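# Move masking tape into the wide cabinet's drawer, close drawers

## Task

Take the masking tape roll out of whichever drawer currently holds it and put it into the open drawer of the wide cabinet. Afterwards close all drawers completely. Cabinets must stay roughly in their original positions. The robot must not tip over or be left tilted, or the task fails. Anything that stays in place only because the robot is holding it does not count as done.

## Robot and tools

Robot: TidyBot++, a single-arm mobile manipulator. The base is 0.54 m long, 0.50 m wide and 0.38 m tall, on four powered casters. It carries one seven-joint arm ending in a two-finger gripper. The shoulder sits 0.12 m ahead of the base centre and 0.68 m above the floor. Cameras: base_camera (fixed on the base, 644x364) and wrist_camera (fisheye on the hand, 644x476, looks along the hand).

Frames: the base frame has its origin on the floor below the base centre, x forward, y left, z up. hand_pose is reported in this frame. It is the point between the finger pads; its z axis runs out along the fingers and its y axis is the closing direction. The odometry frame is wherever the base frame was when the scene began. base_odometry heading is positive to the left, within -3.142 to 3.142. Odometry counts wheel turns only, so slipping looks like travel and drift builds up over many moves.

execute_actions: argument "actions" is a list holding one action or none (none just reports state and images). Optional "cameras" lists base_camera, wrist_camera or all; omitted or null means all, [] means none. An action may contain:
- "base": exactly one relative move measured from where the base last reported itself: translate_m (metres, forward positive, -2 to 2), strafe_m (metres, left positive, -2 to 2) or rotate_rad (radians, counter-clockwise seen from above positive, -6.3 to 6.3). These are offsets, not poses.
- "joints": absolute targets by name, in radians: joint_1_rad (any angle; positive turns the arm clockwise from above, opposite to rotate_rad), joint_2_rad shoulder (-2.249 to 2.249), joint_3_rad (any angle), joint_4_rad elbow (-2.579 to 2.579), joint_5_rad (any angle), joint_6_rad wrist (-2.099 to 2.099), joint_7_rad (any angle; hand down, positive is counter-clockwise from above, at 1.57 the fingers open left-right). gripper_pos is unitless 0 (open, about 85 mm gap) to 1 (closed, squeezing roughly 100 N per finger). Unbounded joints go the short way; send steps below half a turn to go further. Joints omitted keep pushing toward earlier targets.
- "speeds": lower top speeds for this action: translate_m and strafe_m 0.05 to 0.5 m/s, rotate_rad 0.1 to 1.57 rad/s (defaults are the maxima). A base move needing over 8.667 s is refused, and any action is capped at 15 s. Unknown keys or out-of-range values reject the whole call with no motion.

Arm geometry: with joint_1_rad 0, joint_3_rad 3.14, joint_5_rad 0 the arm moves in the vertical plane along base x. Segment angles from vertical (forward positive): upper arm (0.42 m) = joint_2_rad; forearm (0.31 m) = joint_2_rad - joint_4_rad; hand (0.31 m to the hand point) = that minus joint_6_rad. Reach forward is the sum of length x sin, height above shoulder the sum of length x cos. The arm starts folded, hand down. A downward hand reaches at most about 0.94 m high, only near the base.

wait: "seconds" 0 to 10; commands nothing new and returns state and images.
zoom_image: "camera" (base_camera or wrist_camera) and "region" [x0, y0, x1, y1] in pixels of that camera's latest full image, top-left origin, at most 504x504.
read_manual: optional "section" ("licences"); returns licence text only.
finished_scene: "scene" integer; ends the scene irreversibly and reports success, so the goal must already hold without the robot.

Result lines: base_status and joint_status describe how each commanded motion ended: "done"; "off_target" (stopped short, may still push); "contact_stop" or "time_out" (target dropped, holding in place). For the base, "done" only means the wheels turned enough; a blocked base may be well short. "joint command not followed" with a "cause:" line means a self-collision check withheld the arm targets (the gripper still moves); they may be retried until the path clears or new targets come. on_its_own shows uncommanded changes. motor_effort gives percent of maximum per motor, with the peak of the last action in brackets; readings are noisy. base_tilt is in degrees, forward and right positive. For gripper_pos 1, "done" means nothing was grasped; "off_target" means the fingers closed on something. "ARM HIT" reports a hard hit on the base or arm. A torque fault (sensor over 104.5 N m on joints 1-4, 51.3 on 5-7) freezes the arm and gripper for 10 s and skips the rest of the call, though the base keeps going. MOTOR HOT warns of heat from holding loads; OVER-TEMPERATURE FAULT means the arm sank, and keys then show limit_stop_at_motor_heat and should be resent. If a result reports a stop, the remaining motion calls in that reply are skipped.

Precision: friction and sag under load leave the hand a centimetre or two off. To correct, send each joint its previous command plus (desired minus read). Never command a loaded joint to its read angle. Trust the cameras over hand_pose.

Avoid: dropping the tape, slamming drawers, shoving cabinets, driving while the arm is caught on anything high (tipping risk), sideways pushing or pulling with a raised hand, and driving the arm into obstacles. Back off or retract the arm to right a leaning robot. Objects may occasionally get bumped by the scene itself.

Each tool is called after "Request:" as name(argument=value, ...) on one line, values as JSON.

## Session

Request:
execute_actions(actions=[{"joints":{"joint_6_rad":0.1,"joint_1_rad":-1.2}}])

Request:
execute_actions(actions=[{"joints":{"joint_1_rad":1.2}}], cameras=["wrist_camera"])

Scene clock: 2.43 s.
base_odometry: x=+0.000 y=+0.000 heading=+0.000 (m, m, rad; odometry frame)
base_tilt: forward=+1.5 right=-0.2 (deg)
base_status: not commanded
joint_positions: joint_1_rad=-1.188 joint_2_rad=-0.343 joint_3_rad=+3.184 joint_4_rad=-2.510 joint_5_rad=+0.035 joint_6_rad=+0.076 joint_7_rad=+1.551 gripper_pos=+0.000
joint_status: all done
motor_effort: joint_1_rad=+0(1) joint_2_rad=-6(7) joint_3_rad=+0(0) joint_4_rad=+17(17) joint_5_rad=-1(0) joint_6_rad=+8(9) joint_7_rad=+0(0) (%)
hand_pose: x=+0.2775 y=+0.3554 z=+0.7468 quat_wxyz=(-0.275, +0.725, +0.473, +0.419) (m; base frame)
pictures: base_camera, wrist_camera
Images, in order (width x height): base_camera 644x364, wrist_camera 644x476.

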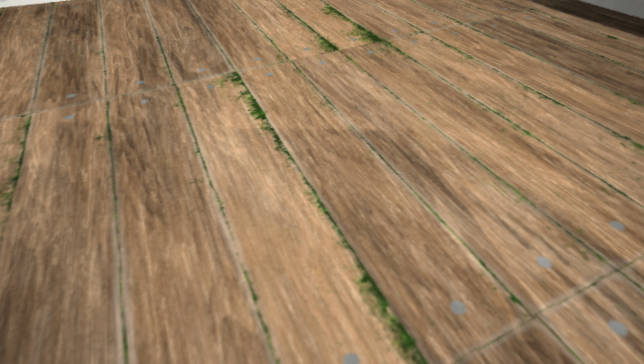

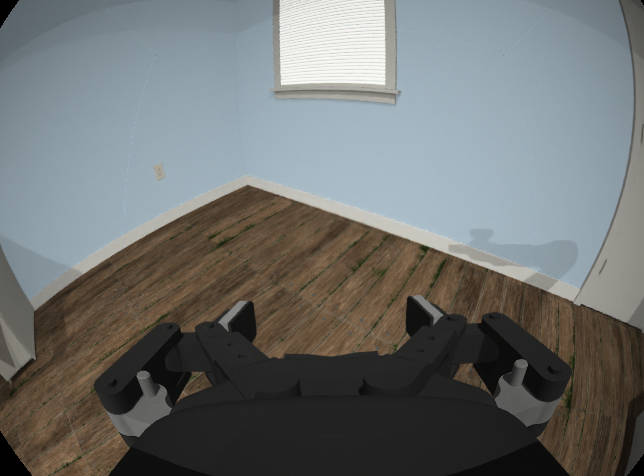

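Scene clock: 5.83 s.
base_odometry: x=+0.000 y=+0.000 heading=+0.000 (m, m, rad; odometry frame)
base_tilt: forward=+1.5 right=-0.2 (deg)
base_status: not commanded
joint_positions: joint_1_rad=+1.188 joint_2_rad=-0.343 joint_3_rad=+3.184 joint_4_rad=-2.510 joint_5_rad=+0.035 joint_6_rad=+0.076 joint_7_rad=+1.551 gripper_pos=+0.000
joint_status: all done
motor_effort: joint_1_rad=-1(0) joint_2_rad=-6(7) joint_3_rad=+0(0) joint_4_rad=+17(17) joint_5_rad=-1(1) joint_6_rad=+8(7) joint_7_rad=+1(0) (%)
hand_pose: x=+0.2511 y=-0.3660 z=+0.7468 quat_wxyz=(+0.286, +0.709, -0.495, +0.412) (m; base frame)
pictures: wrist_camera
Images, in order (width x height): wrist_camera 644x476.

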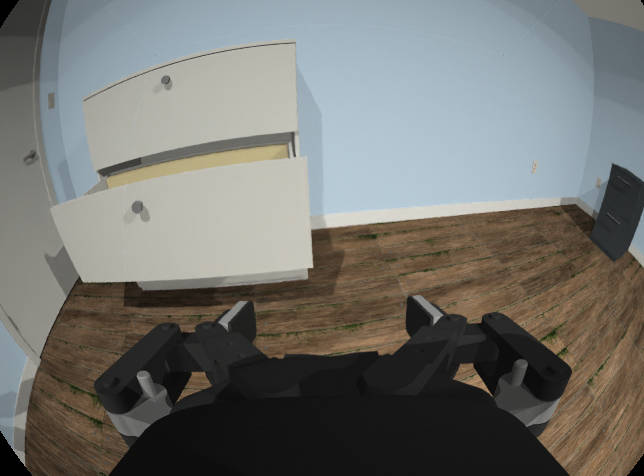

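Request:
execute_actions(actions=[{"joints":{"joint_1_rad":3.0,"joint_3_rad":3.14}}], cameras=["wrist_camera"])

Scene clock: 9.90 s.
base_odometry: x=+0.000 y=+0.000 heading=+0.000 (m, m, rad; odometry frame)
base_tilt: forward=+1.5 right=-0.2 (deg)
base_status: not commanded
joint_positions: joint_1_rad=+2.988 joint_2_rad=-0.343 joint_3_rad=+3.153 joint_4_rad=-2.510 joint_5_rad=+0.035 joint_6_rad=+0.076 joint_7_rad=+1.551 gripper_pos=+0.000
joint_status: all done
motor_effort: joint_1_rad=+0(0) joint_2_rad=-7(6) joint_3_rad=+0(0) joint_4_rad=+17(17) joint_5_rad=-1(1) joint_6_rad=+7(8) joint_7_rad=-1(1) (%)
hand_pose: x=-0.2655 y=-0.0572 z=+0.7468 quat_wxyz=(+0.500, +0.068, -0.863, +0.035) (m; base frame)
pictures: wrist_camera
Images, in order (width x height): wrist_camera 644x476.

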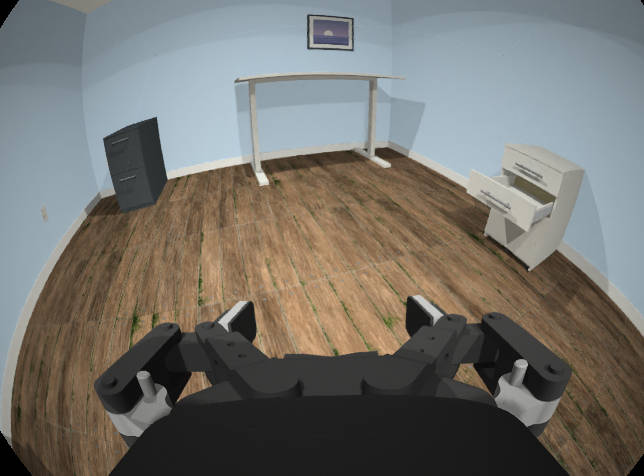

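Request:
execute_actions(actions=[{"base":{"rotate_rad":2.076},"joints":{"joint_1_rad":0.0,"joint_6_rad":-0.8}}], cameras=[])

Request:
execute_actions(actions=[{"base":{"strafe_m":0.89},"joints":{"joint_2_rad":0.05,"joint_4_rad":-1.75,"joint_6_rad":-1.0}}], cameras=[])

Request:
execute_actions(actions=[{"base":{"translate_m":0.62}}])

Scene clock: 18.50 s.
base_odometry: x=+0.000 y=+0.000 heading=+2.076 (m, m, rad; odometry frame)
base_tilt: forward=+1.5 right=-0.2 (deg)
base_status: done
joint_positions: joint_1_rad=+0.013 joint_2_rad=-0.343 joint_3_rad=+3.149 joint_4_rad=-2.510 joint_5_rad=+0.035 joint_6_rad=-0.774 joint_7_rad=+1.551 gripper_pos=+0.000
joint_status: all done
motor_effort: joint_1_rad=-1(1) joint_2_rad=-4(7) joint_3_rad=+0(1) joint_4_rad=+13(17) joint_5_rad=-1(0) joint_6_rad=+2(8) joint_7_rad=+0(0) (%)
hand_pose: x=+0.2995 y=-0.0097 z=+0.5965 quat_wxyz=(+0.012, +0.995, -0.009, +0.100) (m; base frame)
pictures: none
No camera images: the call's "cameras" was empty. Leave "cameras" out to get every camera's image.

Scene clock: 21.63 s.
base_odometry: x=-0.779 y=-0.432 heading=+2.076 (m, m, rad; odometry frame)
base_tilt: forward=+1.5 right=-0.2 (deg)
base_status: done
joint_positions: joint_1_rad=+0.008 joint_2_rad=+0.028 joint_3_rad=+3.145 joint_4_rad=-1.759 joint_5_rad=+0.035 joint_6_rad=-0.973 joint_7_rad=+1.551 gripper_pos=+0.000
joint_status: all done
motor_effort: joint_1_rad=+0(1) joint_2_rad=-19(19) joint_3_rad=+0(1) joint_4_rad=+17(17) joint_5_rad=+0(0) joint_6_rad=+4(3) joint_7_rad=-1(1) (%)
hand_pose: x=+0.5535 y=-0.0125 z=+0.7458 quat_wxyz=(+0.015, +0.982, -0.008, +0.189) (m; base frame)
pictures: none
No camera images: the call's "cameras" was empty. Leave "cameras" out to get every camera's image.

Scene clock: 24.23 s.
base_odometry: x=-1.079 y=+0.111 heading=+2.077 (m, m, rad; odometry frame)
base_tilt: forward=+1.5 right=-0.2 (deg)
base_status: done
joint_positions: joint_1_rad=+0.008 joint_2_rad=+0.035 joint_3_rad=+3.145 joint_4_rad=-1.758 joint_5_rad=+0.035 joint_6_rad=-0.979 joint_7_rad=+1.551 gripper_pos=+0.000
joint_status: not commanded
motor_effort: joint_1_rad=-1(1) joint_2_rad=-18(20) joint_3_rad=+0(1) joint_4_rad=+17(18) joint_5_rad=+0(0) joint_6_rad=+3(4) joint_7_rad=+0(0) (%)
hand_pose: x=+0.5530 y=-0.0125 z=+0.7429 quat_wxyz=(+0.015, +0.983, -0.008, +0.184) (m; base frame)
pictures: base_camera, wrist_camera
Images, in order (width x height): base_camera 644x364, wrist_camera 644x476.

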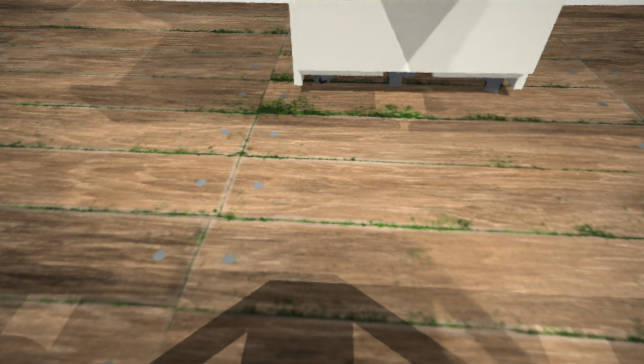

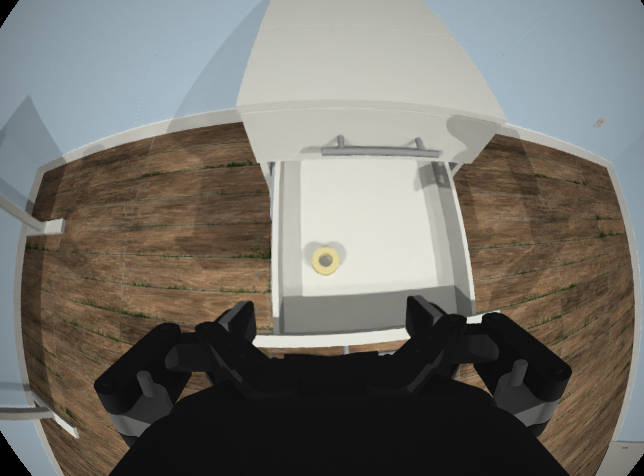

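Request:
execute_actions(actions=[{"base":{"translate_m":0.12},"joints":{"joint_1_rad":-0.025}}], cameras=[])

Request:
execute_actions(actions=[{"joints":{"joint_2_rad":0.5,"joint_4_rad":-2.005,"joint_6_rad":-0.432}}], cameras=["wrist_camera"])

Scene clock: 29.97 s.
base_odometry: x=-1.138 y=+0.216 heading=+2.077 (m, m, rad; odometry frame)
base_tilt: forward=+1.5 right=-0.2 (deg)
base_status: done
joint_positions: joint_1_rad=-0.016 joint_2_rad=+0.043 joint_3_rad=+3.144 joint_4_rad=-1.756 joint_5_rad=+0.035 joint_6_rad=-0.980 joint_7_rad=+1.551 gripper_pos=+0.000
joint_status: all done
motor_effort: joint_1_rad=+0(2) joint_2_rad=-19(21) joint_3_rad=+0(2) joint_4_rad=+17(18) joint_5_rad=-1(0) joint_6_rad=+4(4) joint_7_rad=+0(0) (%)
hand_pose: x=+0.5539 y=-0.0020 z=+0.7404 quat_wxyz=(+0.013, +0.983, +0.004, +0.181) (m; base frame)
pictures: none
No camera images: the call's "cameras" was empty. Leave "cameras" out to get every camera's image.

Scene clock: 31.63 s.
base_odometry: x=-1.138 y=+0.216 heading=+2.077 (m, m, rad; odometry frame)
base_tilt: forward=+1.5 right=-0.2 (deg)
base_status: not commanded
joint_positions: joint_1_rad=-0.016 joint_2_rad=+0.487 joint_3_rad=+3.144 joint_4_rad=-1.996 joint_5_rad=+0.035 joint_6_rad=-0.456 joint_7_rad=+1.551 gripper_pos=+0.000
joint_status: all done
motor_effort: joint_1_rad=+0(0) joint_2_rad=-27(29) joint_3_rad=+0(0) joint_4_rad=+10(17) joint_5_rad=+0(0) joint_6_rad=+2(3) joint_7_rad=-1(0) (%)
hand_pose: x=+0.5711 y=+0.0024 z=+0.5002 quat_wxyz=(+0.008, +0.995, +0.012, +0.101) (m; base frame)
pictures: wrist_camera
Images, in order (width x height): wrist_camera 644x476.

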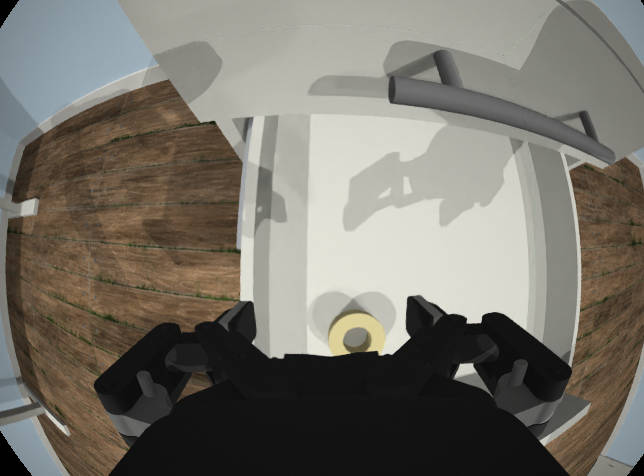

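Request:
execute_actions(actions=[{"joints":{"joint_1_rad":0.05}}], cameras=[])

Request:
execute_actions(actions=[{"joints":{"joint_2_rad":0.63,"joint_4_rad":-2.14,"joint_6_rad":-0.168}}], cameras=["wrist_camera"])

Scene clock: 35.00 s.
base_odometry: x=-1.138 y=+0.216 heading=+2.077 (m, m, rad; odometry frame)
base_tilt: forward=+1.5 right=-0.2 (deg)
base_status: not commanded
joint_positions: joint_1_rad=+0.046 joint_2_rad=+0.487 joint_3_rad=+3.144 joint_4_rad=-1.996 joint_5_rad=+0.035 joint_6_rad=-0.456 joint_7_rad=+1.551 gripper_pos=+0.000
joint_status: all done
motor_effort: joint_1_rad=+0(1) joint_2_rad=-27(27) joint_3_rad=+0(2) joint_4_rad=+10(10) joint_5_rad=+0(0) joint_6_rad=+2(2) joint_7_rad=+0(0) (%)
hand_pose: x=+0.5704 y=-0.0252 z=+0.5002 quat_wxyz=(+0.011, +0.995, -0.019, +0.101) (m; base frame)
pictures: none
No camera images: the call's "cameras" was empty. Leave "cameras" out to get every camera's image.

Scene clock: 36.03 s.
base_odometry: x=-1.138 y=+0.216 heading=+2.077 (m, m, rad; odometry frame)
base_tilt: forward=+1.5 right=-0.2 (deg)
base_status: not commanded
joint_positions: joint_1_rad=+0.046 joint_2_rad=+0.623 joint_3_rad=+3.144 joint_4_rad=-2.137 joint_5_rad=+0.035 joint_6_rad=-0.194 joint_7_rad=+1.551 gripper_pos=+0.000
joint_status: all done
motor_effort: joint_1_rad=+0(1) joint_2_rad=-29(30) joint_3_rad=+0(1) joint_4_rad=+6(9) joint_5_rad=-1(0) joint_6_rad=+2(2) joint_7_rad=+0(1) (%)
hand_pose: x=+0.5391 y=-0.0211 z=+0.4260 quat_wxyz=(+0.007, +0.995, -0.017, +0.094) (m; base frame)
pictures: wrist_camera
Images, in order (width x height): wrist_camera 644x476.

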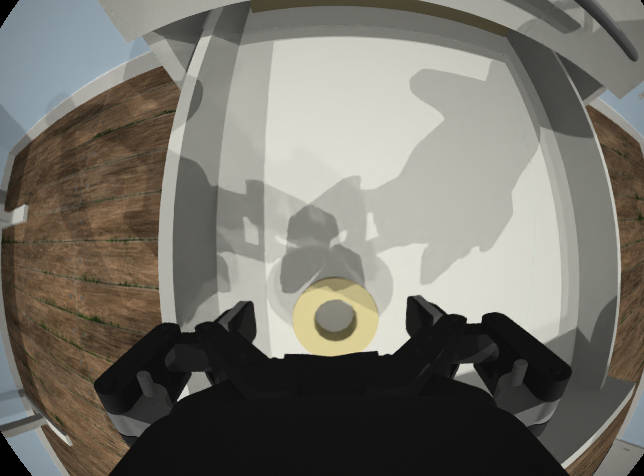

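Request:
execute_actions(actions=[{"joints":{"joint_2_rad":0.71,"joint_4_rad":-2.135,"joint_6_rad":-0.075}}], cameras=["wrist_camera"])

Request:
execute_actions(actions=[{"joints":{"gripper_pos":1}}], cameras=[])

Request:
execute_actions(actions=[{"joints":{"joint_2_rad":0.42,"joint_4_rad":-2.02,"joint_6_rad":-0.5}}], cameras=["wrist_camera"])

Scene clock: 39.50 s.
base_odometry: x=-1.138 y=+0.216 heading=+2.077 (m, m, rad; odometry frame)
base_tilt: forward=+1.5 right=-0.2 (deg)
base_status: not commanded
joint_positions: joint_1_rad=+0.046 joint_2_rad=+0.695 joint_3_rad=+3.144 joint_4_rad=-2.137 joint_5_rad=+0.035 joint_6_rad=-0.098 joint_7_rad=+1.551 gripper_pos=+0.000
joint_status: all done
motor_effort: joint_1_rad=+0(0) joint_2_rad=-28(29) joint_3_rad=-1(1) joint_4_rad=+5(6) joint_5_rad=-1(1) joint_6_rad=+2(2) joint_7_rad=+0(1) (%)
hand_pose: x=+0.5487 y=-0.0206 z=+0.4009 quat_wxyz=(+0.006, +0.994, -0.016, +0.105) (m; base frame)
pictures: wrist_camera
Images, in order (width x height): wrist_camera 644x476.

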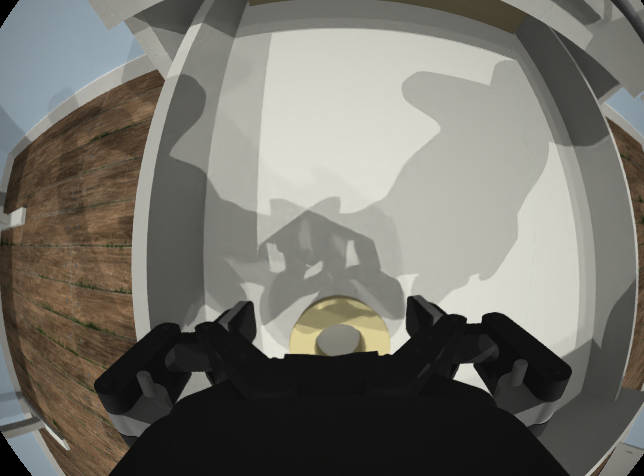

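Scene clock: 40.60 s.
base_odometry: x=-1.138 y=+0.216 heading=+2.077 (m, m, rad; odometry frame)
base_tilt: forward=+1.5 right=-0.2 (deg)
base_status: not commanded
joint_positions: joint_1_rad=+0.045 joint_2_rad=+0.683 joint_3_rad=+3.132 joint_4_rad=-2.137 joint_5_rad=+0.035 joint_6_rad=-0.098 joint_7_rad=+1.551 gripper_pos=+0.508
joint_status: gripper_pos off_target (ended at +0.508, target +1.000)
motor_effort: joint_1_rad=+1(4) joint_2_rad=-24(29) joint_3_rad=+1(6) joint_4_rad=+5(5) joint_5_rad=+0(1) joint_6_rad=+2(3) joint_7_rad=+1(0) (%)
hand_pose: x=+0.5526 y=-0.0142 z=+0.4066 quat_wxyz=(+0.002, +0.994, -0.012, +0.112) (m; base frame)
pictures: none
No camera images: the call's "cameras" was empty. Leave "cameras" out to get every camera's image.

Scene clock: 42.00 s.
base_odometry: x=-1.138 y=+0.216 heading=+2.077 (m, m, rad; odometry frame)
base_tilt: forward=+1.5 right=-0.2 (deg)
base_status: not commanded
joint_positions: joint_1_rad=+0.045 joint_2_rad=+0.431 joint_3_rad=+3.134 joint_4_rad=-2.029 joint_5_rad=+0.035 joint_6_rad=-0.477 joint_7_rad=+1.551 gripper_pos=+0.508
joint_status: all done
motor_effort: joint_1_rad=+0(1) joint_2_rad=-27(31) joint_3_rad=-1(1) joint_4_rad=+10(11) joint_5_rad=-1(1) joint_6_rad=+2(2) joint_7_rad=+0(0) (%)
hand_pose: x=+0.5559 y=-0.0196 z=+0.5154 quat_wxyz=(+0.009, +0.995, -0.014, +0.102) (m; base frame)
pictures: wrist_camera
Images, in order (width x height): wrist_camera 644x476.

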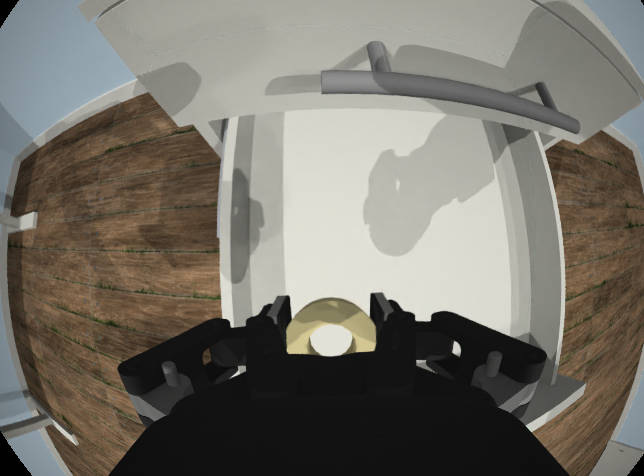

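Request:
execute_actions(actions=[{"joints":{"joint_2_rad":0.33,"joint_4_rad":-1.95,"joint_6_rad":-0.66}}], cameras=[])

Request:
execute_actions(actions=[{"base":{"translate_m":-0.55}}], cameras=[])

Request:
execute_actions(actions=[{"base":{"strafe_m":-0.13},"joints":{"joint_1_rad":0.02,"joint_2_rad":0.91,"joint_4_rad":-1.98,"joint_6_rad":0.81}}])

Scene clock: 46.53 s.
base_odometry: x=-1.138 y=+0.216 heading=+2.077 (m, m, rad; odometry frame)
base_tilt: forward=+1.5 right=-0.2 (deg)
base_status: not commanded
joint_positions: joint_1_rad=+0.045 joint_2_rad=+0.342 joint_3_rad=+3.134 joint_4_rad=-1.956 joint_5_rad=+0.035 joint_6_rad=-0.637 joint_7_rad=+1.551 gripper_pos=+0.508
joint_status: all done
motor_effort: joint_1_rad=-1(0) joint_2_rad=-25(28) joint_3_rad=+0(1) joint_4_rad=+12(13) joint_5_rad=-1(0) joint_6_rad=+2(2) joint_7_rad=+1(0) (%)
hand_pose: x=+0.5583 y=-0.0213 z=+0.5648 quat_wxyz=(+0.011, +0.994, -0.016, +0.103) (m; base frame)
pictures: none
No camera images: the call's "cameras" was empty. Leave "cameras" out to get every camera's image.

Scene clock: 49.13 s.
base_odometry: x=-0.871 y=-0.266 heading=+2.077 (m, m, rad; odometry frame)
base_tilt: forward=+1.5 right=-0.2 (deg)
base_status: done
joint_positions: joint_1_rad=+0.046 joint_2_rad=+0.339 joint_3_rad=+3.134 joint_4_rad=-1.953 joint_5_rad=+0.035 joint_6_rad=-0.640 joint_7_rad=+1.551 gripper_pos=+0.508
joint_status: not commanded
motor_effort: joint_1_rad=+0(2) joint_2_rad=-25(27) joint_3_rad=-1(2) joint_4_rad=+12(14) joint_5_rad=-1(0) joint_6_rad=+2(3) joint_7_rad=+1(0) (%)
hand_pose: x=+0.5592 y=-0.0220 z=+0.5665 quat_wxyz=(+0.012, +0.994, -0.016, +0.104) (m; base frame)
pictures: none
No camera images: the call's "cameras" was empty. Leave "cameras" out to get every camera's image.

Scene clock: 51.13 s.
base_odometry: x=-0.757 y=-0.203 heading=+2.077 (m, m, rad; odometry frame)
base_tilt: forward=+1.5 right=-0.2 (deg)
base_status: done
joint_positions: joint_1_rad=+0.032 joint_2_rad=+0.897 joint_3_rad=+3.140 joint_4_rad=-1.968 joint_5_rad=+0.035 joint_6_rad=+0.787 joint_7_rad=+1.551 gripper_pos=+0.508
joint_status: all done
motor_effort: joint_1_rad=-1(3) joint_2_rad=-37(37) joint_3_rad=-1(2) joint_4_rad=+8(13) joint_5_rad=-1(0) joint_6_rad=+8(8) joint_7_rad=+0(0) (%)
hand_pose: x=+0.8056 y=-0.0124 z=+0.4910 quat_wxyz=(-0.002, +0.862, -0.005, +0.507) (m; base frame)
pictures: base_camera, wrist_camera
Images, in order (width x height): base_camera 644x364, wrist_camera 644x476.

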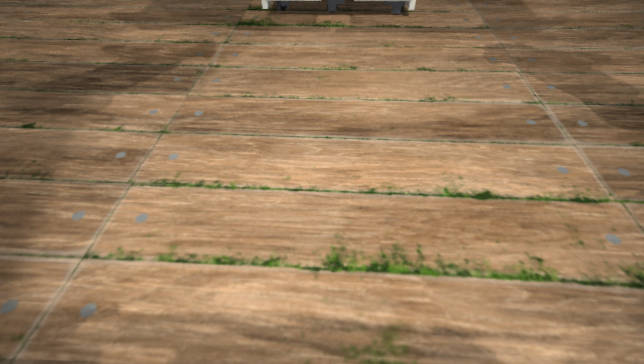

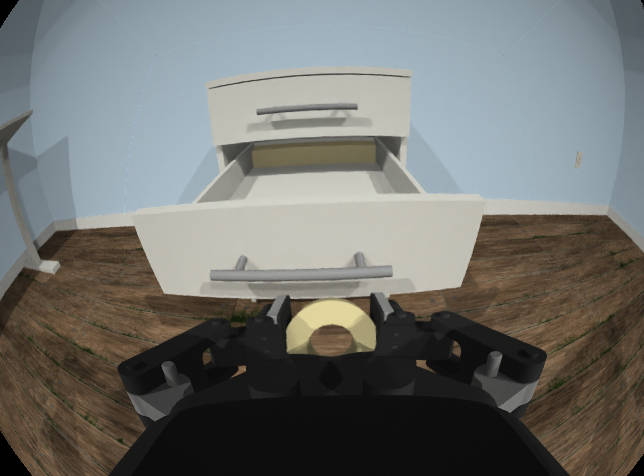

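Request:
execute_actions(actions=[{"base":{"translate_m":0.33},"speeds":{"translate_m":0.1}}])

Scene clock: 56.07 s.
base_odometry: x=-0.917 y=+0.086 heading=+2.076 (m, m, rad; odometry frame)
base_tilt: forward=+1.5 right=-0.2 (deg)
base_status: done
joint_positions: joint_1_rad=+0.030 joint_2_rad=+0.897 joint_3_rad=+3.140 joint_4_rad=-1.982 joint_5_rad=+0.035 joint_6_rad=+0.787 joint_7_rad=+1.551 gripper_pos=+0.508
joint_status: not commanded
motor_effort: joint_1_rad=+0(1) joint_2_rad=-36(38) joint_3_rad=-1(1) joint_4_rad=+8(14) joint_5_rad=-1(2) joint_6_rad=+8(11) joint_7_rad=+0(0) (%)
hand_pose: x=+0.7992 y=-0.0105 z=+0.4858 quat_wxyz=(-0.003, +0.865, -0.004, +0.501) (m; base frame)
pictures: base_camera, wrist_camera
Images, in order (width x height): base_camera 644x364, wrist_camera 644x476.

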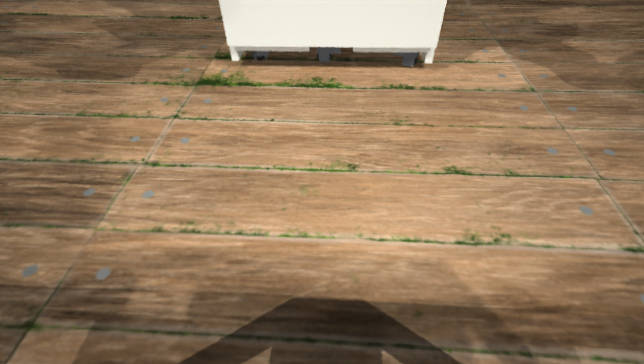

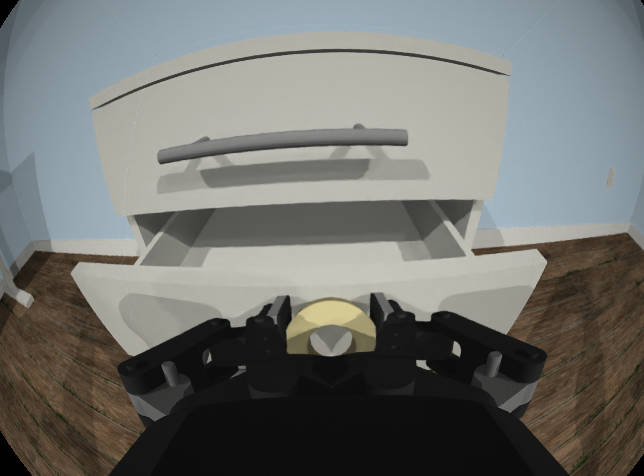

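Request:
execute_actions(actions=[{"base":{"translate_m":0.09},"speeds":{"translate_m":0.05}}], cameras=["wrist_camera"])

Scene clock: 59.37 s.
base_odometry: x=-0.960 y=+0.165 heading=+2.076 (m, m, rad; odometry frame)
base_tilt: forward=+1.5 right=-0.2 (deg)
base_status: done
joint_positions: joint_1_rad=+0.029 joint_2_rad=+0.897 joint_3_rad=+3.140 joint_4_rad=-1.986 joint_5_rad=+0.035 joint_6_rad=+0.787 joint_7_rad=+1.551 gripper_pos=+0.508
joint_status: not commanded
motor_effort: joint_1_rad=+0(2) joint_2_rad=-36(38) joint_3_rad=-1(2) joint_4_rad=+8(13) joint_5_rad=-1(2) joint_6_rad=+8(10) joint_7_rad=+1(0) (%)
hand_pose: x=+0.7973 y=-0.0098 z=+0.4843 quat_wxyz=(-0.003, +0.866, -0.004, +0.499) (m; base frame)
pictures: wrist_camera
Images, in order (width x height): wrist_camera 644x476.

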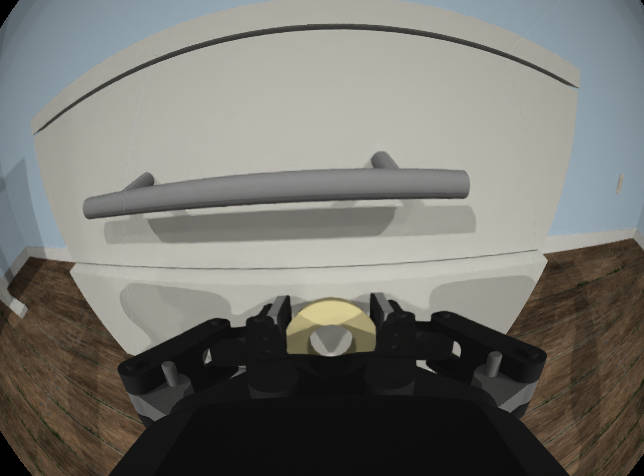

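Request:
execute_actions(actions=[{"base":{"translate_m":0.02},"speeds":{"translate_m":0.05}}], cameras=["wrist_camera"])

Request:
execute_actions(actions=[{"base":{"translate_m":-0.4}}], cameras=["wrist_camera"])

Request:
execute_actions(actions=[{"base":{"rotate_rad":-3.0},"joints":{"joint_1_rad":0,"joint_2_rad":-0.1,"joint_4_rad":-2.0,"joint_6_rad":-0.2}}], cameras=["wrist_camera"])

Scene clock: 63.23 s.
base_odometry: x=-0.970 y=+0.183 heading=+2.076 (m, m, rad; odometry frame)
base_tilt: forward=+1.5 right=-0.2 (deg)
base_status: done
joint_positions: joint_1_rad=+0.029 joint_2_rad=+0.905 joint_3_rad=+3.140 joint_4_rad=-1.998 joint_5_rad=+0.035 joint_6_rad=+0.787 joint_7_rad=+1.551 gripper_pos=+0.508
joint_status: not commanded
motor_effort: joint_1_rad=+0(2) joint_2_rad=-39(41) joint_3_rad=-1(2) joint_4_rad=+12(21) joint_5_rad=-1(1) joint_6_rad=+11(14) joint_7_rad=+1(0) (%)
hand_pose: x=+0.7901 y=-0.0095 z=+0.4746 quat_wxyz=(-0.003, +0.872, -0.004, +0.490) (m; base frame)
pictures: wrist_camera
Images, in order (width x height): wrist_camera 644x476.

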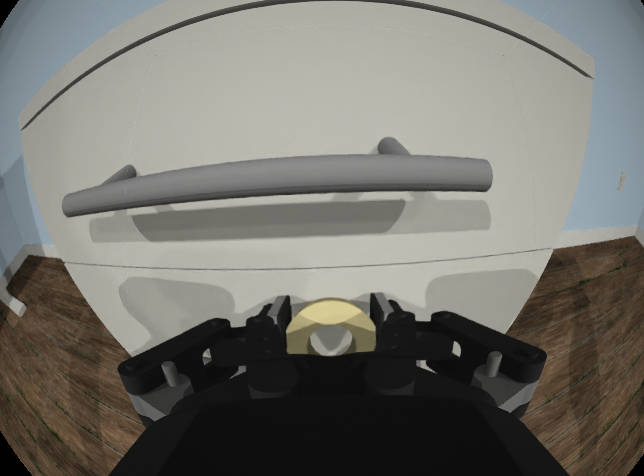

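Scene clock: 65.50 s.
base_odometry: x=-0.776 y=-0.167 heading=+2.076 (m, m, rad; odometry frame)
base_tilt: forward=+1.5 right=-0.2 (deg)
base_status: done
joint_positions: joint_1_rad=+0.027 joint_2_rad=+0.905 joint_3_rad=+3.140 joint_4_rad=-1.981 joint_5_rad=+0.035 joint_6_rad=+0.787 joint_7_rad=+1.551 gripper_pos=+0.508
joint_status: not commanded
motor_effort: joint_1_rad=-1(3) joint_2_rad=-37(39) joint_3_rad=-1(2) joint_4_rad=+7(12) joint_5_rad=-1(2) joint_6_rad=+8(11) joint_7_rad=+0(0) (%)
hand_pose: x=+0.7979 y=-0.0085 z=+0.4805 quat_wxyz=(-0.003, +0.867, -0.003, +0.498) (m; base frame)
pictures: wrist_camera
Images, in order (width x height): wrist_camera 644x476.

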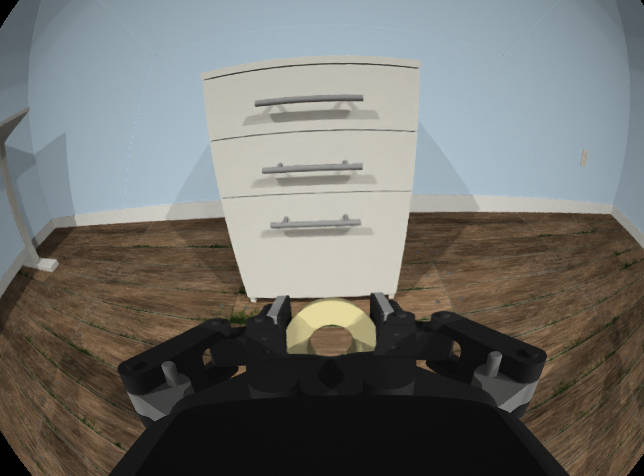

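Scene clock: 68.87 s.
base_odometry: x=-0.776 y=-0.167 heading=-0.924 (m, m, rad; odometry frame)
base_tilt: forward=+1.5 right=-0.2 (deg)
base_status: done
joint_positions: joint_1_rad=+0.010 joint_2_rad=-0.073 joint_3_rad=+3.144 joint_4_rad=-1.988 joint_5_rad=+0.035 joint_6_rad=-0.175 joint_7_rad=+1.551 gripper_pos=+0.508
joint_status: all done
motor_effort: joint_1_rad=+0(4) joint_2_rad=-18(38) joint_3_rad=+0(2) joint_4_rad=+20(19) joint_5_rad=+0(2) joint_6_rad=+8(8) joint_7_rad=+0(0) (%)
hand_pose: x=+0.6546 y=-0.0070 z=+0.8413 quat_wxyz=(+0.009, +0.865, +0.000, +0.502) (m; base frame)
pictures: wrist_camera
Images, in order (width x height): wrist_camera 644x476.

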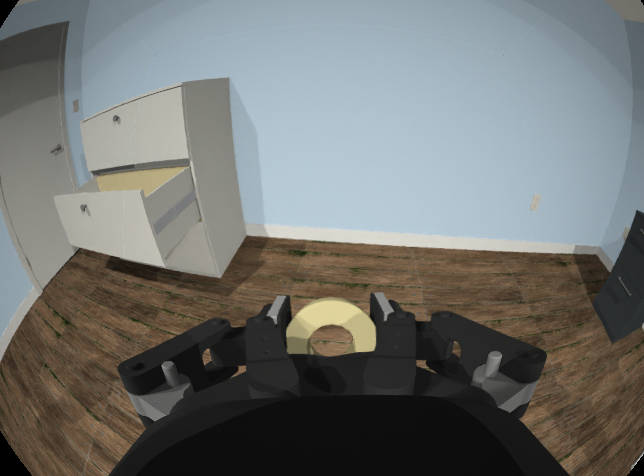

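Request:
execute_actions(actions=[{"base":{"rotate_rad":-0.08},"joints":{"joint_2_rad":0.1,"joint_4_rad":-1.25,"joint_6_rad":-1.5}}], cameras=[])

Request:
execute_actions(actions=[{"base":{"strafe_m":1.2}}], cameras=[])

Request:
execute_actions(actions=[{"base":{"translate_m":0.6}}])

Scene clock: 73.97 s.
base_odometry: x=-0.776 y=-0.167 heading=-1.003 (m, m, rad; odometry frame)
base_tilt: forward=+1.5 right=-0.2 (deg)
base_status: done
joint_positions: joint_1_rad=+0.006 joint_2_rad=+0.075 joint_3_rad=+3.145 joint_4_rad=-1.261 joint_5_rad=+0.035 joint_6_rad=-1.478 joint_7_rad=+1.551 gripper_pos=+0.508
joint_status: all done
motor_effort: joint_1_rad=+0(2) joint_2_rad=-20(21) joint_3_rad=+0(3) joint_4_rad=+17(21) joint_5_rad=+0(0) joint_6_rad=+3(8) joint_7_rad=+1(0) (%)
hand_pose: x=+0.5562 y=-0.0135 z=+0.8803 quat_wxyz=(+0.017, +0.986, -0.016, +0.163) (m; base frame)
pictures: none
No camera images: the call's "cameras" was empty. Leave "cameras" out to get every camera's image.

Scene clock: 77.73 s.
base_odometry: x=+0.237 y=+0.476 heading=-1.004 (m, m, rad; odometry frame)
base_tilt: forward=+1.5 right=-0.2 (deg)
base_status: done
joint_positions: joint_1_rad=+0.004 joint_2_rad=+0.075 joint_3_rad=+3.143 joint_4_rad=-1.261 joint_5_rad=+0.035 joint_6_rad=-1.478 joint_7_rad=+1.551 gripper_pos=+0.508
joint_status: not commanded
motor_effort: joint_1_rad=+0(3) joint_2_rad=-20(21) joint_3_rad=+0(2) joint_4_rad=+17(17) joint_5_rad=+0(1) joint_6_rad=+3(3) joint_7_rad=+0(0) (%)
hand_pose: x=+0.5564 y=-0.0121 z=+0.8799 quat_wxyz=(+0.016, +0.986, -0.014, +0.163) (m; base frame)
pictures: none
No camera images: the call's "cameras" was empty. Leave "cameras" out to get every camera's image.

Scene clock: 80.30 s.
base_odometry: x=+0.559 y=-0.030 heading=-1.004 (m, m, rad; odometry frame)
base_tilt: forward=+1.5 right=-0.2 (deg)
base_status: done
joint_positions: joint_1_rad=+0.004 joint_2_rad=+0.090 joint_3_rad=+3.143 joint_4_rad=-1.259 joint_5_rad=+0.035 joint_6_rad=-1.480 joint_7_rad=+1.551 gripper_pos=+0.508
joint_status: not commanded
motor_effort: joint_1_rad=+0(0) joint_2_rad=-21(22) joint_3_rad=+0(1) joint_4_rad=+17(18) joint_5_rad=+0(0) joint_6_rad=+3(4) joint_7_rad=+0(1) (%)
hand_pose: x=+0.5591 y=-0.0122 z=+0.8740 quat_wxyz=(+0.017, +0.988, -0.014, +0.156) (m; base frame)
pictures: base_camera, wrist_camera
Images, in order (width x height): base_camera 644x364, wrist_camera 644x476.

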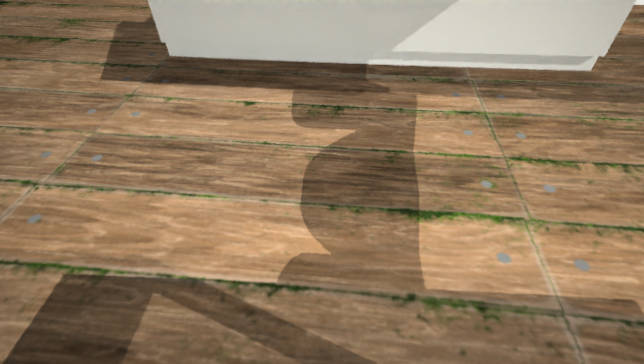

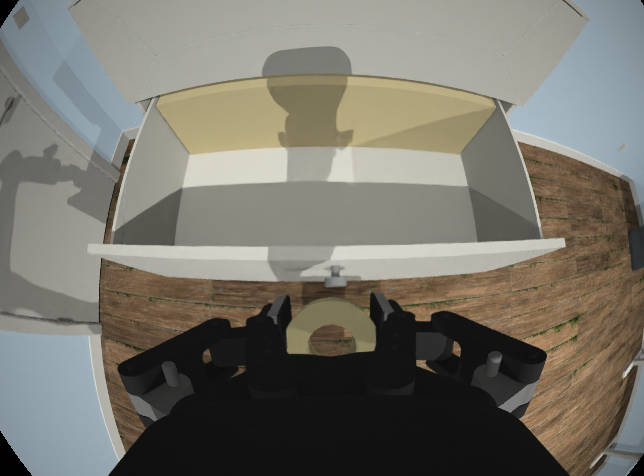

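Request:
execute_actions(actions=[{"base":{"translate_m":0.23},"speeds":{"translate_m":0.2}}], cameras=[])

Request:
execute_actions(actions=[{"joints":{"joint_2_rad":0.35,"joint_4_rad":-1.76,"joint_6_rad":-1.0}}], cameras=["wrist_camera"])

Request:
execute_actions(actions=[{"joints":{"joint_2_rad":0.7,"joint_4_rad":-1.955,"joint_6_rad":-0.48}}], cameras=["wrist_camera"])

Scene clock: 84.37 s.
base_odometry: x=+0.683 y=-0.224 heading=-1.004 (m, m, rad; odometry frame)
base_tilt: forward=+1.5 right=-0.2 (deg)
base_status: done
joint_positions: joint_1_rad=+0.004 joint_2_rad=+0.093 joint_3_rad=+3.143 joint_4_rad=-1.259 joint_5_rad=+0.035 joint_6_rad=-1.481 joint_7_rad=+1.551 gripper_pos=+0.508
joint_status: not commanded
motor_effort: joint_1_rad=+0(2) joint_2_rad=-20(24) joint_3_rad=+0(1) joint_4_rad=+17(17) joint_5_rad=+0(0) joint_6_rad=+3(4) joint_7_rad=+0(0) (%)
hand_pose: x=+0.5595 y=-0.0122 z=+0.8728 quat_wxyz=(+0.017, +0.988, -0.014, +0.154) (m; base frame)
pictures: none
No camera images: the call's "cameras" was empty. Leave "cameras" out to get every camera's image.

Scene clock: 86.10 s.
base_odometry: x=+0.683 y=-0.224 heading=-1.004 (m, m, rad; odometry frame)
base_tilt: forward=+1.5 right=-0.2 (deg)
base_status: not commanded
joint_positions: joint_1_rad=+0.004 joint_2_rad=+0.334 joint_3_rad=+3.143 joint_4_rad=-1.752 joint_5_rad=+0.035 joint_6_rad=-1.025 joint_7_rad=+1.551 gripper_pos=+0.508
joint_status: all done
motor_effort: joint_1_rad=+0(0) joint_2_rad=-26(29) joint_3_rad=+0(0) joint_4_rad=+13(17) joint_5_rad=+0(0) joint_6_rad=+0(2) joint_7_rad=+1(1) (%)
hand_pose: x=+0.5398 y=-0.0105 z=+0.6132 quat_wxyz=(+0.015, +1.000, -0.004, +0.015) (m; base frame)
pictures: wrist_camera
Images, in order (width x height): wrist_camera 644x476.

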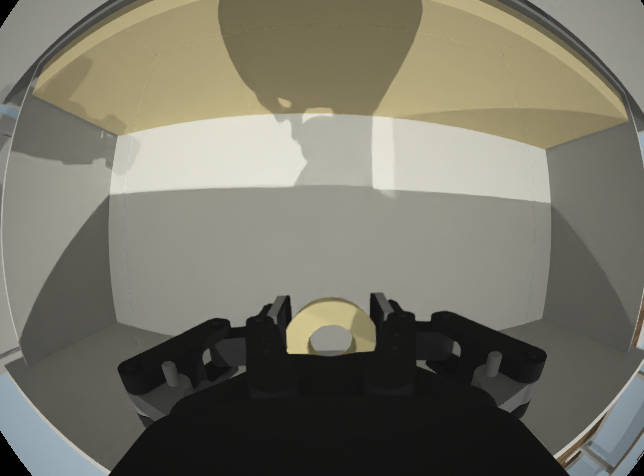

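Scene clock: 87.60 s.
base_odometry: x=+0.683 y=-0.224 heading=-1.004 (m, m, rad; odometry frame)
base_tilt: forward=+1.5 right=-0.2 (deg)
base_status: not commanded
joint_positions: joint_1_rad=+0.004 joint_2_rad=+0.691 joint_3_rad=+3.143 joint_4_rad=-1.947 joint_5_rad=+0.035 joint_6_rad=-0.504 joint_7_rad=+1.551 gripper_pos=+0.508
joint_status: all done
motor_effort: joint_1_rad=-1(0) joint_2_rad=-31(33) joint_3_rad=+0(0) joint_4_rad=+7(14) joint_5_rad=-1(0) joint_6_rad=+0(1) joint_7_rad=+0(2) (%)
hand_pose: x=+0.5387 y=-0.0066 z=+0.4193 quat_wxyz=(+0.009, +1.000, +0.003, +0.000) (m; base frame)
pictures: wrist_camera
Images, in order (width x height): wrist_camera 644x476.

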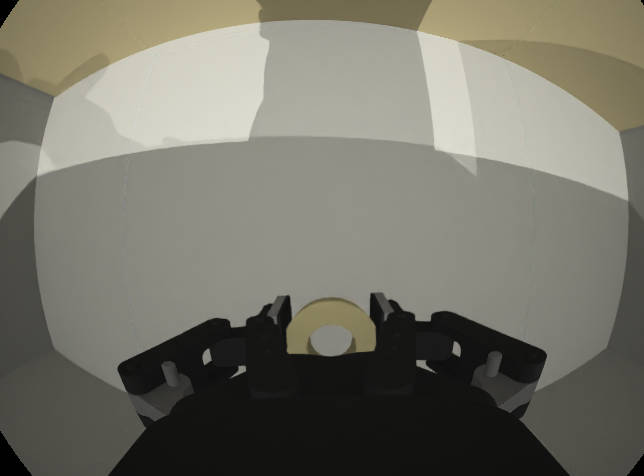

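Request:
execute_actions(actions=[{"joints":{"gripper_pos":0}}], cameras=[])

Request:
execute_actions(actions=[{"joints":{"joint_2_rad":0.33,"joint_4_rad":-1.75,"joint_6_rad":-1.05}}], cameras=[])

Request:
execute_actions(actions=[{"joints":{"joint_2_rad":0.15,"joint_4_rad":-1.3,"joint_6_rad":-1.65,"gripper_pos":1}}], cameras=["wrist_camera"])

Request:
execute_actions(actions=[{"base":{"translate_m":-0.5}}], cameras=[])

Request:
execute_actions(actions=[{"joints":{"joint_1_rad":0.12,"joint_2_rad":0.52,"joint_4_rad":-2.28,"joint_6_rad":0.69}}], cameras=[])

Request:
execute_actions(actions=[{"base":{"translate_m":0.44},"speeds":{"translate_m":0.1}}])

Scene clock: 92.97 s.
base_odometry: x=+0.683 y=-0.224 heading=-1.004 (m, m, rad; odometry frame)
base_tilt: forward=+1.5 right=-0.2 (deg)
base_status: not commanded
joint_positions: joint_1_rad=+0.004 joint_2_rad=+0.691 joint_3_rad=+3.143 joint_4_rad=-1.947 joint_5_rad=+0.035 joint_6_rad=-0.504 joint_7_rad=+1.551 gripper_pos=+0.000
joint_status: all done
motor_effort: joint_1_rad=+0(0) joint_2_rad=-30(30) joint_3_rad=-1(1) joint_4_rad=+7(6) joint_5_rad=-1(1) joint_6_rad=+0(1) joint_7_rad=+0(0) (%)
hand_pose: x=+0.5387 y=-0.0066 z=+0.4193 quat_wxyz=(+0.009, +1.000, +0.003, +0.000) (m; base frame)
pictures: none
No camera images: the call's "cameras" was empty. Leave "cameras" out to get every camera's image.

Scene clock: 94.50 s.
base_odometry: x=+0.683 y=-0.224 heading=-1.004 (m, m, rad; odometry frame)
base_tilt: forward=+1.5 right=-0.2 (deg)
base_status: not commanded
joint_positions: joint_1_rad=+0.004 joint_2_rad=+0.340 joint_3_rad=+3.143 joint_4_rad=-1.760 joint_5_rad=+0.035 joint_6_rad=-1.028 joint_7_rad=+1.551 gripper_pos=+0.000
joint_status: all done
motor_effort: joint_1_rad=+0(0) joint_2_rad=-25(33) joint_3_rad=+0(1) joint_4_rad=+13(13) joint_5_rad=+0(0) joint_6_rad=+0(0) joint_7_rad=+0(1) (%)
hand_pose: x=+0.5351 y=-0.0105 z=+0.6088 quat_wxyz=(+0.015, +1.000, -0.004, +0.007) (m; base frame)
pictures: none
No camera images: the call's "cameras" was empty. Leave "cameras" out to get every camera's image.

Scene clock: 96.13 s.
base_odometry: x=+0.683 y=-0.224 heading=-1.004 (m, m, rad; odometry frame)
base_tilt: forward=+1.5 right=-0.2 (deg)
base_status: not commanded
joint_positions: joint_1_rad=+0.004 joint_2_rad=+0.164 joint_3_rad=+3.143 joint_4_rad=-1.308 joint_5_rad=+0.035 joint_6_rad=-1.627 joint_7_rad=+1.551 gripper_pos=+0.999
joint_status: all done
motor_effort: joint_1_rad=+0(1) joint_2_rad=-21(27) joint_3_rad=+0(0) joint_4_rad=+15(16) joint_5_rad=+0(0) joint_6_rad=+1(1) joint_7_rad=+1(0) (%)
hand_pose: x=+0.5136 y=-0.0119 z=+0.8171 quat_wxyz=(+0.018, +1.000, -0.014, +0.021) (m; base frame)
pictures: wrist_camera
Images, in order (width x height): wrist_camera 644x476.

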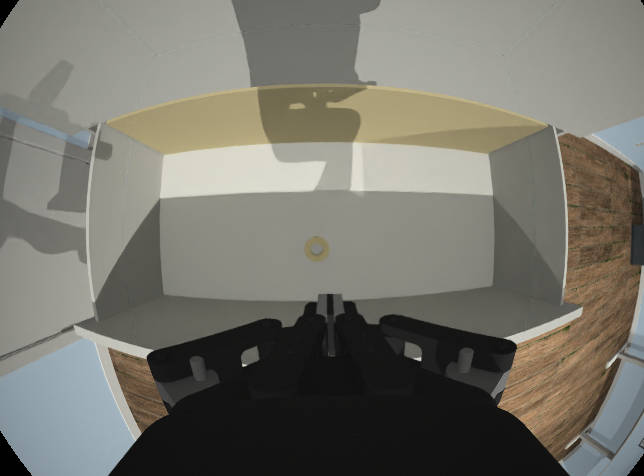

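Scene clock: 98.63 s.
base_odometry: x=+0.414 y=+0.198 heading=-1.004 (m, m, rad; odometry frame)
base_tilt: forward=+1.5 right=-0.2 (deg)
base_status: done
joint_positions: joint_1_rad=+0.004 joint_2_rad=+0.153 joint_3_rad=+3.143 joint_4_rad=-1.307 joint_5_rad=+0.035 joint_6_rad=-1.630 joint_7_rad=+1.551 gripper_pos=+0.999
joint_status: not commanded
motor_effort: joint_1_rad=+0(3) joint_2_rad=-21(25) joint_3_rad=+0(2) joint_4_rad=+16(16) joint_5_rad=+0(1) joint_6_rad=+1(1) joint_7_rad=+0(0) (%)
hand_pose: x=+0.5117 y=-0.0115 z=+0.8216 quat_wxyz=(+0.017, +0.999, -0.014, +0.026) (m; base frame)
pictures: none
No camera images: the call's "cameras" was empty. Leave "cameras" out to get every camera's image.

Scene clock: 101.37 s.
base_odometry: x=+0.414 y=+0.198 heading=-1.004 (m, m, rad; odometry frame)
base_tilt: forward=+1.5 right=-0.2 (deg)
base_status: not commanded
joint_positions: joint_1_rad=+0.105 joint_2_rad=+0.497 joint_3_rad=+3.143 joint_4_rad=-2.270 joint_5_rad=+0.035 joint_6_rad=+0.669 joint_7_rad=+1.551 gripper_pos=+0.999
joint_status: all done
motor_effort: joint_1_rad=+0(1) joint_2_rad=-27(30) joint_3_rad=-1(1) joint_4_rad=+10(16) joint_5_rad=-1(0) joint_6_rad=+8(8) joint_7_rad=+0(1) (%)
hand_pose: x=+0.7011 y=-0.0540 z=+0.6024 quat_wxyz=(+0.019, +0.866, -0.037, +0.498) (m; base frame)
pictures: none
No camera images: the call's "cameras" was empty. Leave "cameras" out to get every camera's image.

Scene clock: 106.33 s.
base_odometry: x=+0.651 y=-0.173 heading=-1.003 (m, m, rad; odometry frame)
base_tilt: forward=+1.5 right=-0.2 (deg)
base_status: done
joint_positions: joint_1_rad=+0.116 joint_2_rad=+0.505 joint_3_rad=+3.142 joint_4_rad=-2.285 joint_5_rad=+0.035 joint_6_rad=+0.669 joint_7_rad=+1.551 gripper_pos=+0.999
joint_status: not commanded
motor_effort: joint_1_rad=+0(3) joint_2_rad=-28(30) joint_3_rad=-1(4) joint_4_rad=+10(18) joint_5_rad=-1(1) joint_6_rad=+8(13) joint_7_rad=+1(0) (%)
hand_pose: x=+0.6932 y=-0.0593 z=+0.5922 quat_wxyz=(+0.021, +0.872, -0.042, +0.488) (m; base frame)
pictures: base_camera, wrist_camera
Images, in order (width x height): base_camera 644x364, wrist_camera 644x476.

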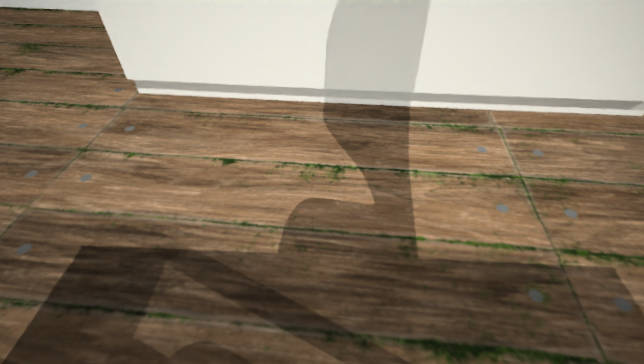

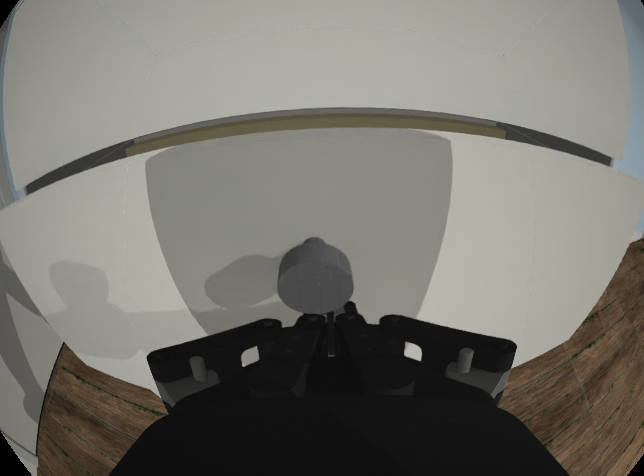

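Request:
execute_actions(actions=[{"base":{"translate_m":0.07},"speeds":{"translate_m":0.05}}], cameras=["wrist_camera"])

Scene clock: 109.20 s.
base_odometry: x=+0.689 y=-0.232 heading=-1.003 (m, m, rad; odometry frame)
base_tilt: forward=+1.5 right=-0.2 (deg)
base_status: done
joint_positions: joint_1_rad=+0.118 joint_2_rad=+0.506 joint_3_rad=+3.142 joint_4_rad=-2.289 joint_5_rad=+0.035 joint_6_rad=+0.669 joint_7_rad=+1.551 gripper_pos=+0.999
joint_status: not commanded
motor_effort: joint_1_rad=+0(2) joint_2_rad=-27(29) joint_3_rad=-1(3) joint_4_rad=+8(16) joint_5_rad=-1(1) joint_6_rad=+8(11) joint_7_rad=+1(0) (%)
hand_pose: x=+0.6910 y=-0.0596 z=+0.5901 quat_wxyz=(+0.021, +0.873, -0.043, +0.486) (m; base frame)
pictures: wrist_camera
Images, in order (width x height): wrist_camera 644x476.

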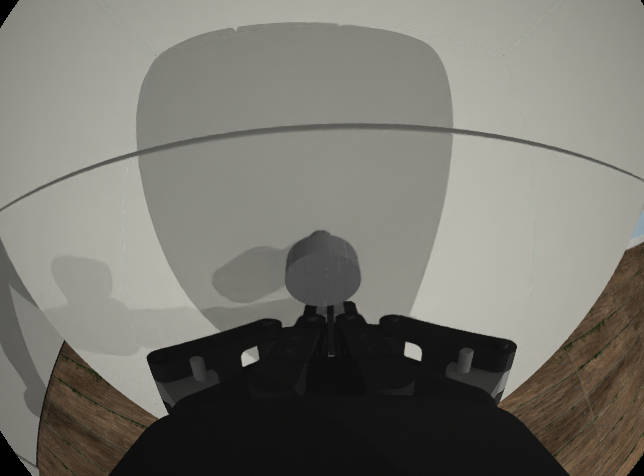

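Request:
execute_actions(actions=[{"base":{"translate_m":0.015},"speeds":{"translate_m":0.05}}], cameras=[])

Request:
execute_actions(actions=[{"base":{"translate_m":-0.3},"speeds":{"translate_m":0.2}}], cameras=["wrist_camera"])

Request:
execute_actions(actions=[{"joints":{"joint_1_rad":1.3,"joint_2_rad":0.2,"joint_4_rad":-2.0,"joint_6_rad":0.3}}], cameras=["wrist_camera"])

Request:
zoom_image(camera="wrist_camera", region=[200, 100, 450, 290])

Scene clock: 112.50 s.
base_odometry: x=+0.697 y=-0.244 heading=-1.003 (m, m, rad; odometry frame)
base_tilt: forward=+1.5 right=-0.2 (deg)
base_status: done
joint_positions: joint_1_rad=+0.118 joint_2_rad=+0.505 joint_3_rad=+3.142 joint_4_rad=-2.314 joint_5_rad=+0.035 joint_6_rad=+0.669 joint_7_rad=+1.551 gripper_pos=+0.999
joint_status: not commanded
motor_effort: joint_1_rad=+0(3) joint_2_rad=-25(27) joint_3_rad=+0(3) joint_4_rad=+14(22) joint_5_rad=-1(1) joint_6_rad=+10(11) joint_7_rad=+0(0) (%)
hand_pose: x=+0.6797 y=-0.0585 z=+0.5813 quat_wxyz=(+0.020, +0.879, -0.043, +0.475) (m; base frame)
pictures: none
No camera images: the call's "cameras" was empty. Leave "cameras" out to get every camera's image.

Scene clock: 114.80 s.
base_odometry: x=+0.535 y=+0.009 heading=-1.003 (m, m, rad; odometry frame)
base_tilt: forward=+1.5 right=-0.3 (deg)
base_status: done
joint_positions: joint_1_rad=+0.118 joint_2_rad=+0.509 joint_3_rad=+3.142 joint_4_rad=-2.278 joint_5_rad=+0.035 joint_6_rad=+0.669 joint_7_rad=+1.551 gripper_pos=+0.999
joint_status: not commanded
motor_effort: joint_1_rad=+0(2) joint_2_rad=-27(31) joint_3_rad=+0(2) joint_4_rad=+9(14) joint_5_rad=-1(1) joint_6_rad=+8(9) joint_7_rad=+0(0) (%)
hand_pose: x=+0.6960 y=-0.0604 z=+0.5928 quat_wxyz=(+0.021, +0.871, -0.043, +0.490) (m; base frame)
pictures: wrist_camera
Images, in order (width x height): wrist_camera 644x476.

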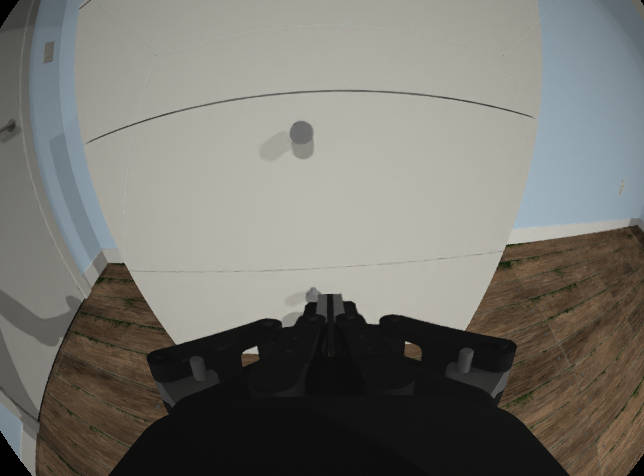

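Scene clock: 117.27 s.
base_odometry: x=+0.535 y=+0.009 heading=-1.003 (m, m, rad; odometry frame)
base_tilt: forward=+1.5 right=-0.2 (deg)
base_status: not commanded
joint_positions: joint_1_rad=+1.292 joint_2_rad=+0.223 joint_3_rad=+3.143 joint_4_rad=-2.012 joint_5_rad=+0.035 joint_6_rad=+0.327 joint_7_rad=+1.551 gripper_pos=+0.999
joint_status: all done
motor_effort: joint_1_rad=+0(2) joint_2_rad=-25(28) joint_3_rad=-1(2) joint_4_rad=+17(18) joint_5_rad=-1(1) joint_6_rad=+8(8) joint_7_rad=+0(1) (%)
hand_pose: x=+0.2975 y=-0.6086 z=+0.7952 quat_wxyz=(+0.348, +0.656, -0.484, +0.462) (m; base frame)
pictures: wrist_camera
Images, in order (width x height): wrist_camera 644x476.

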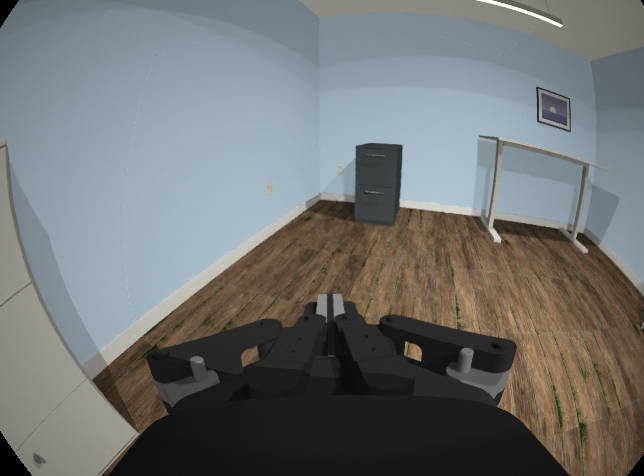

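Region (200, 100, 450, 290) of wrist_camera's 644x476 image, scaled by 2.016; it fills the top 383 rows of this view, and the rest is white.

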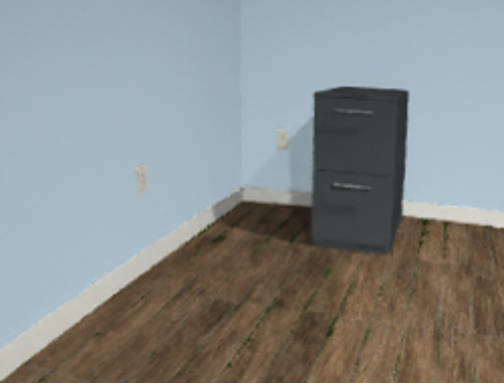

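Request:
finished_scene(scene=2)

The scene is finished: the task was done.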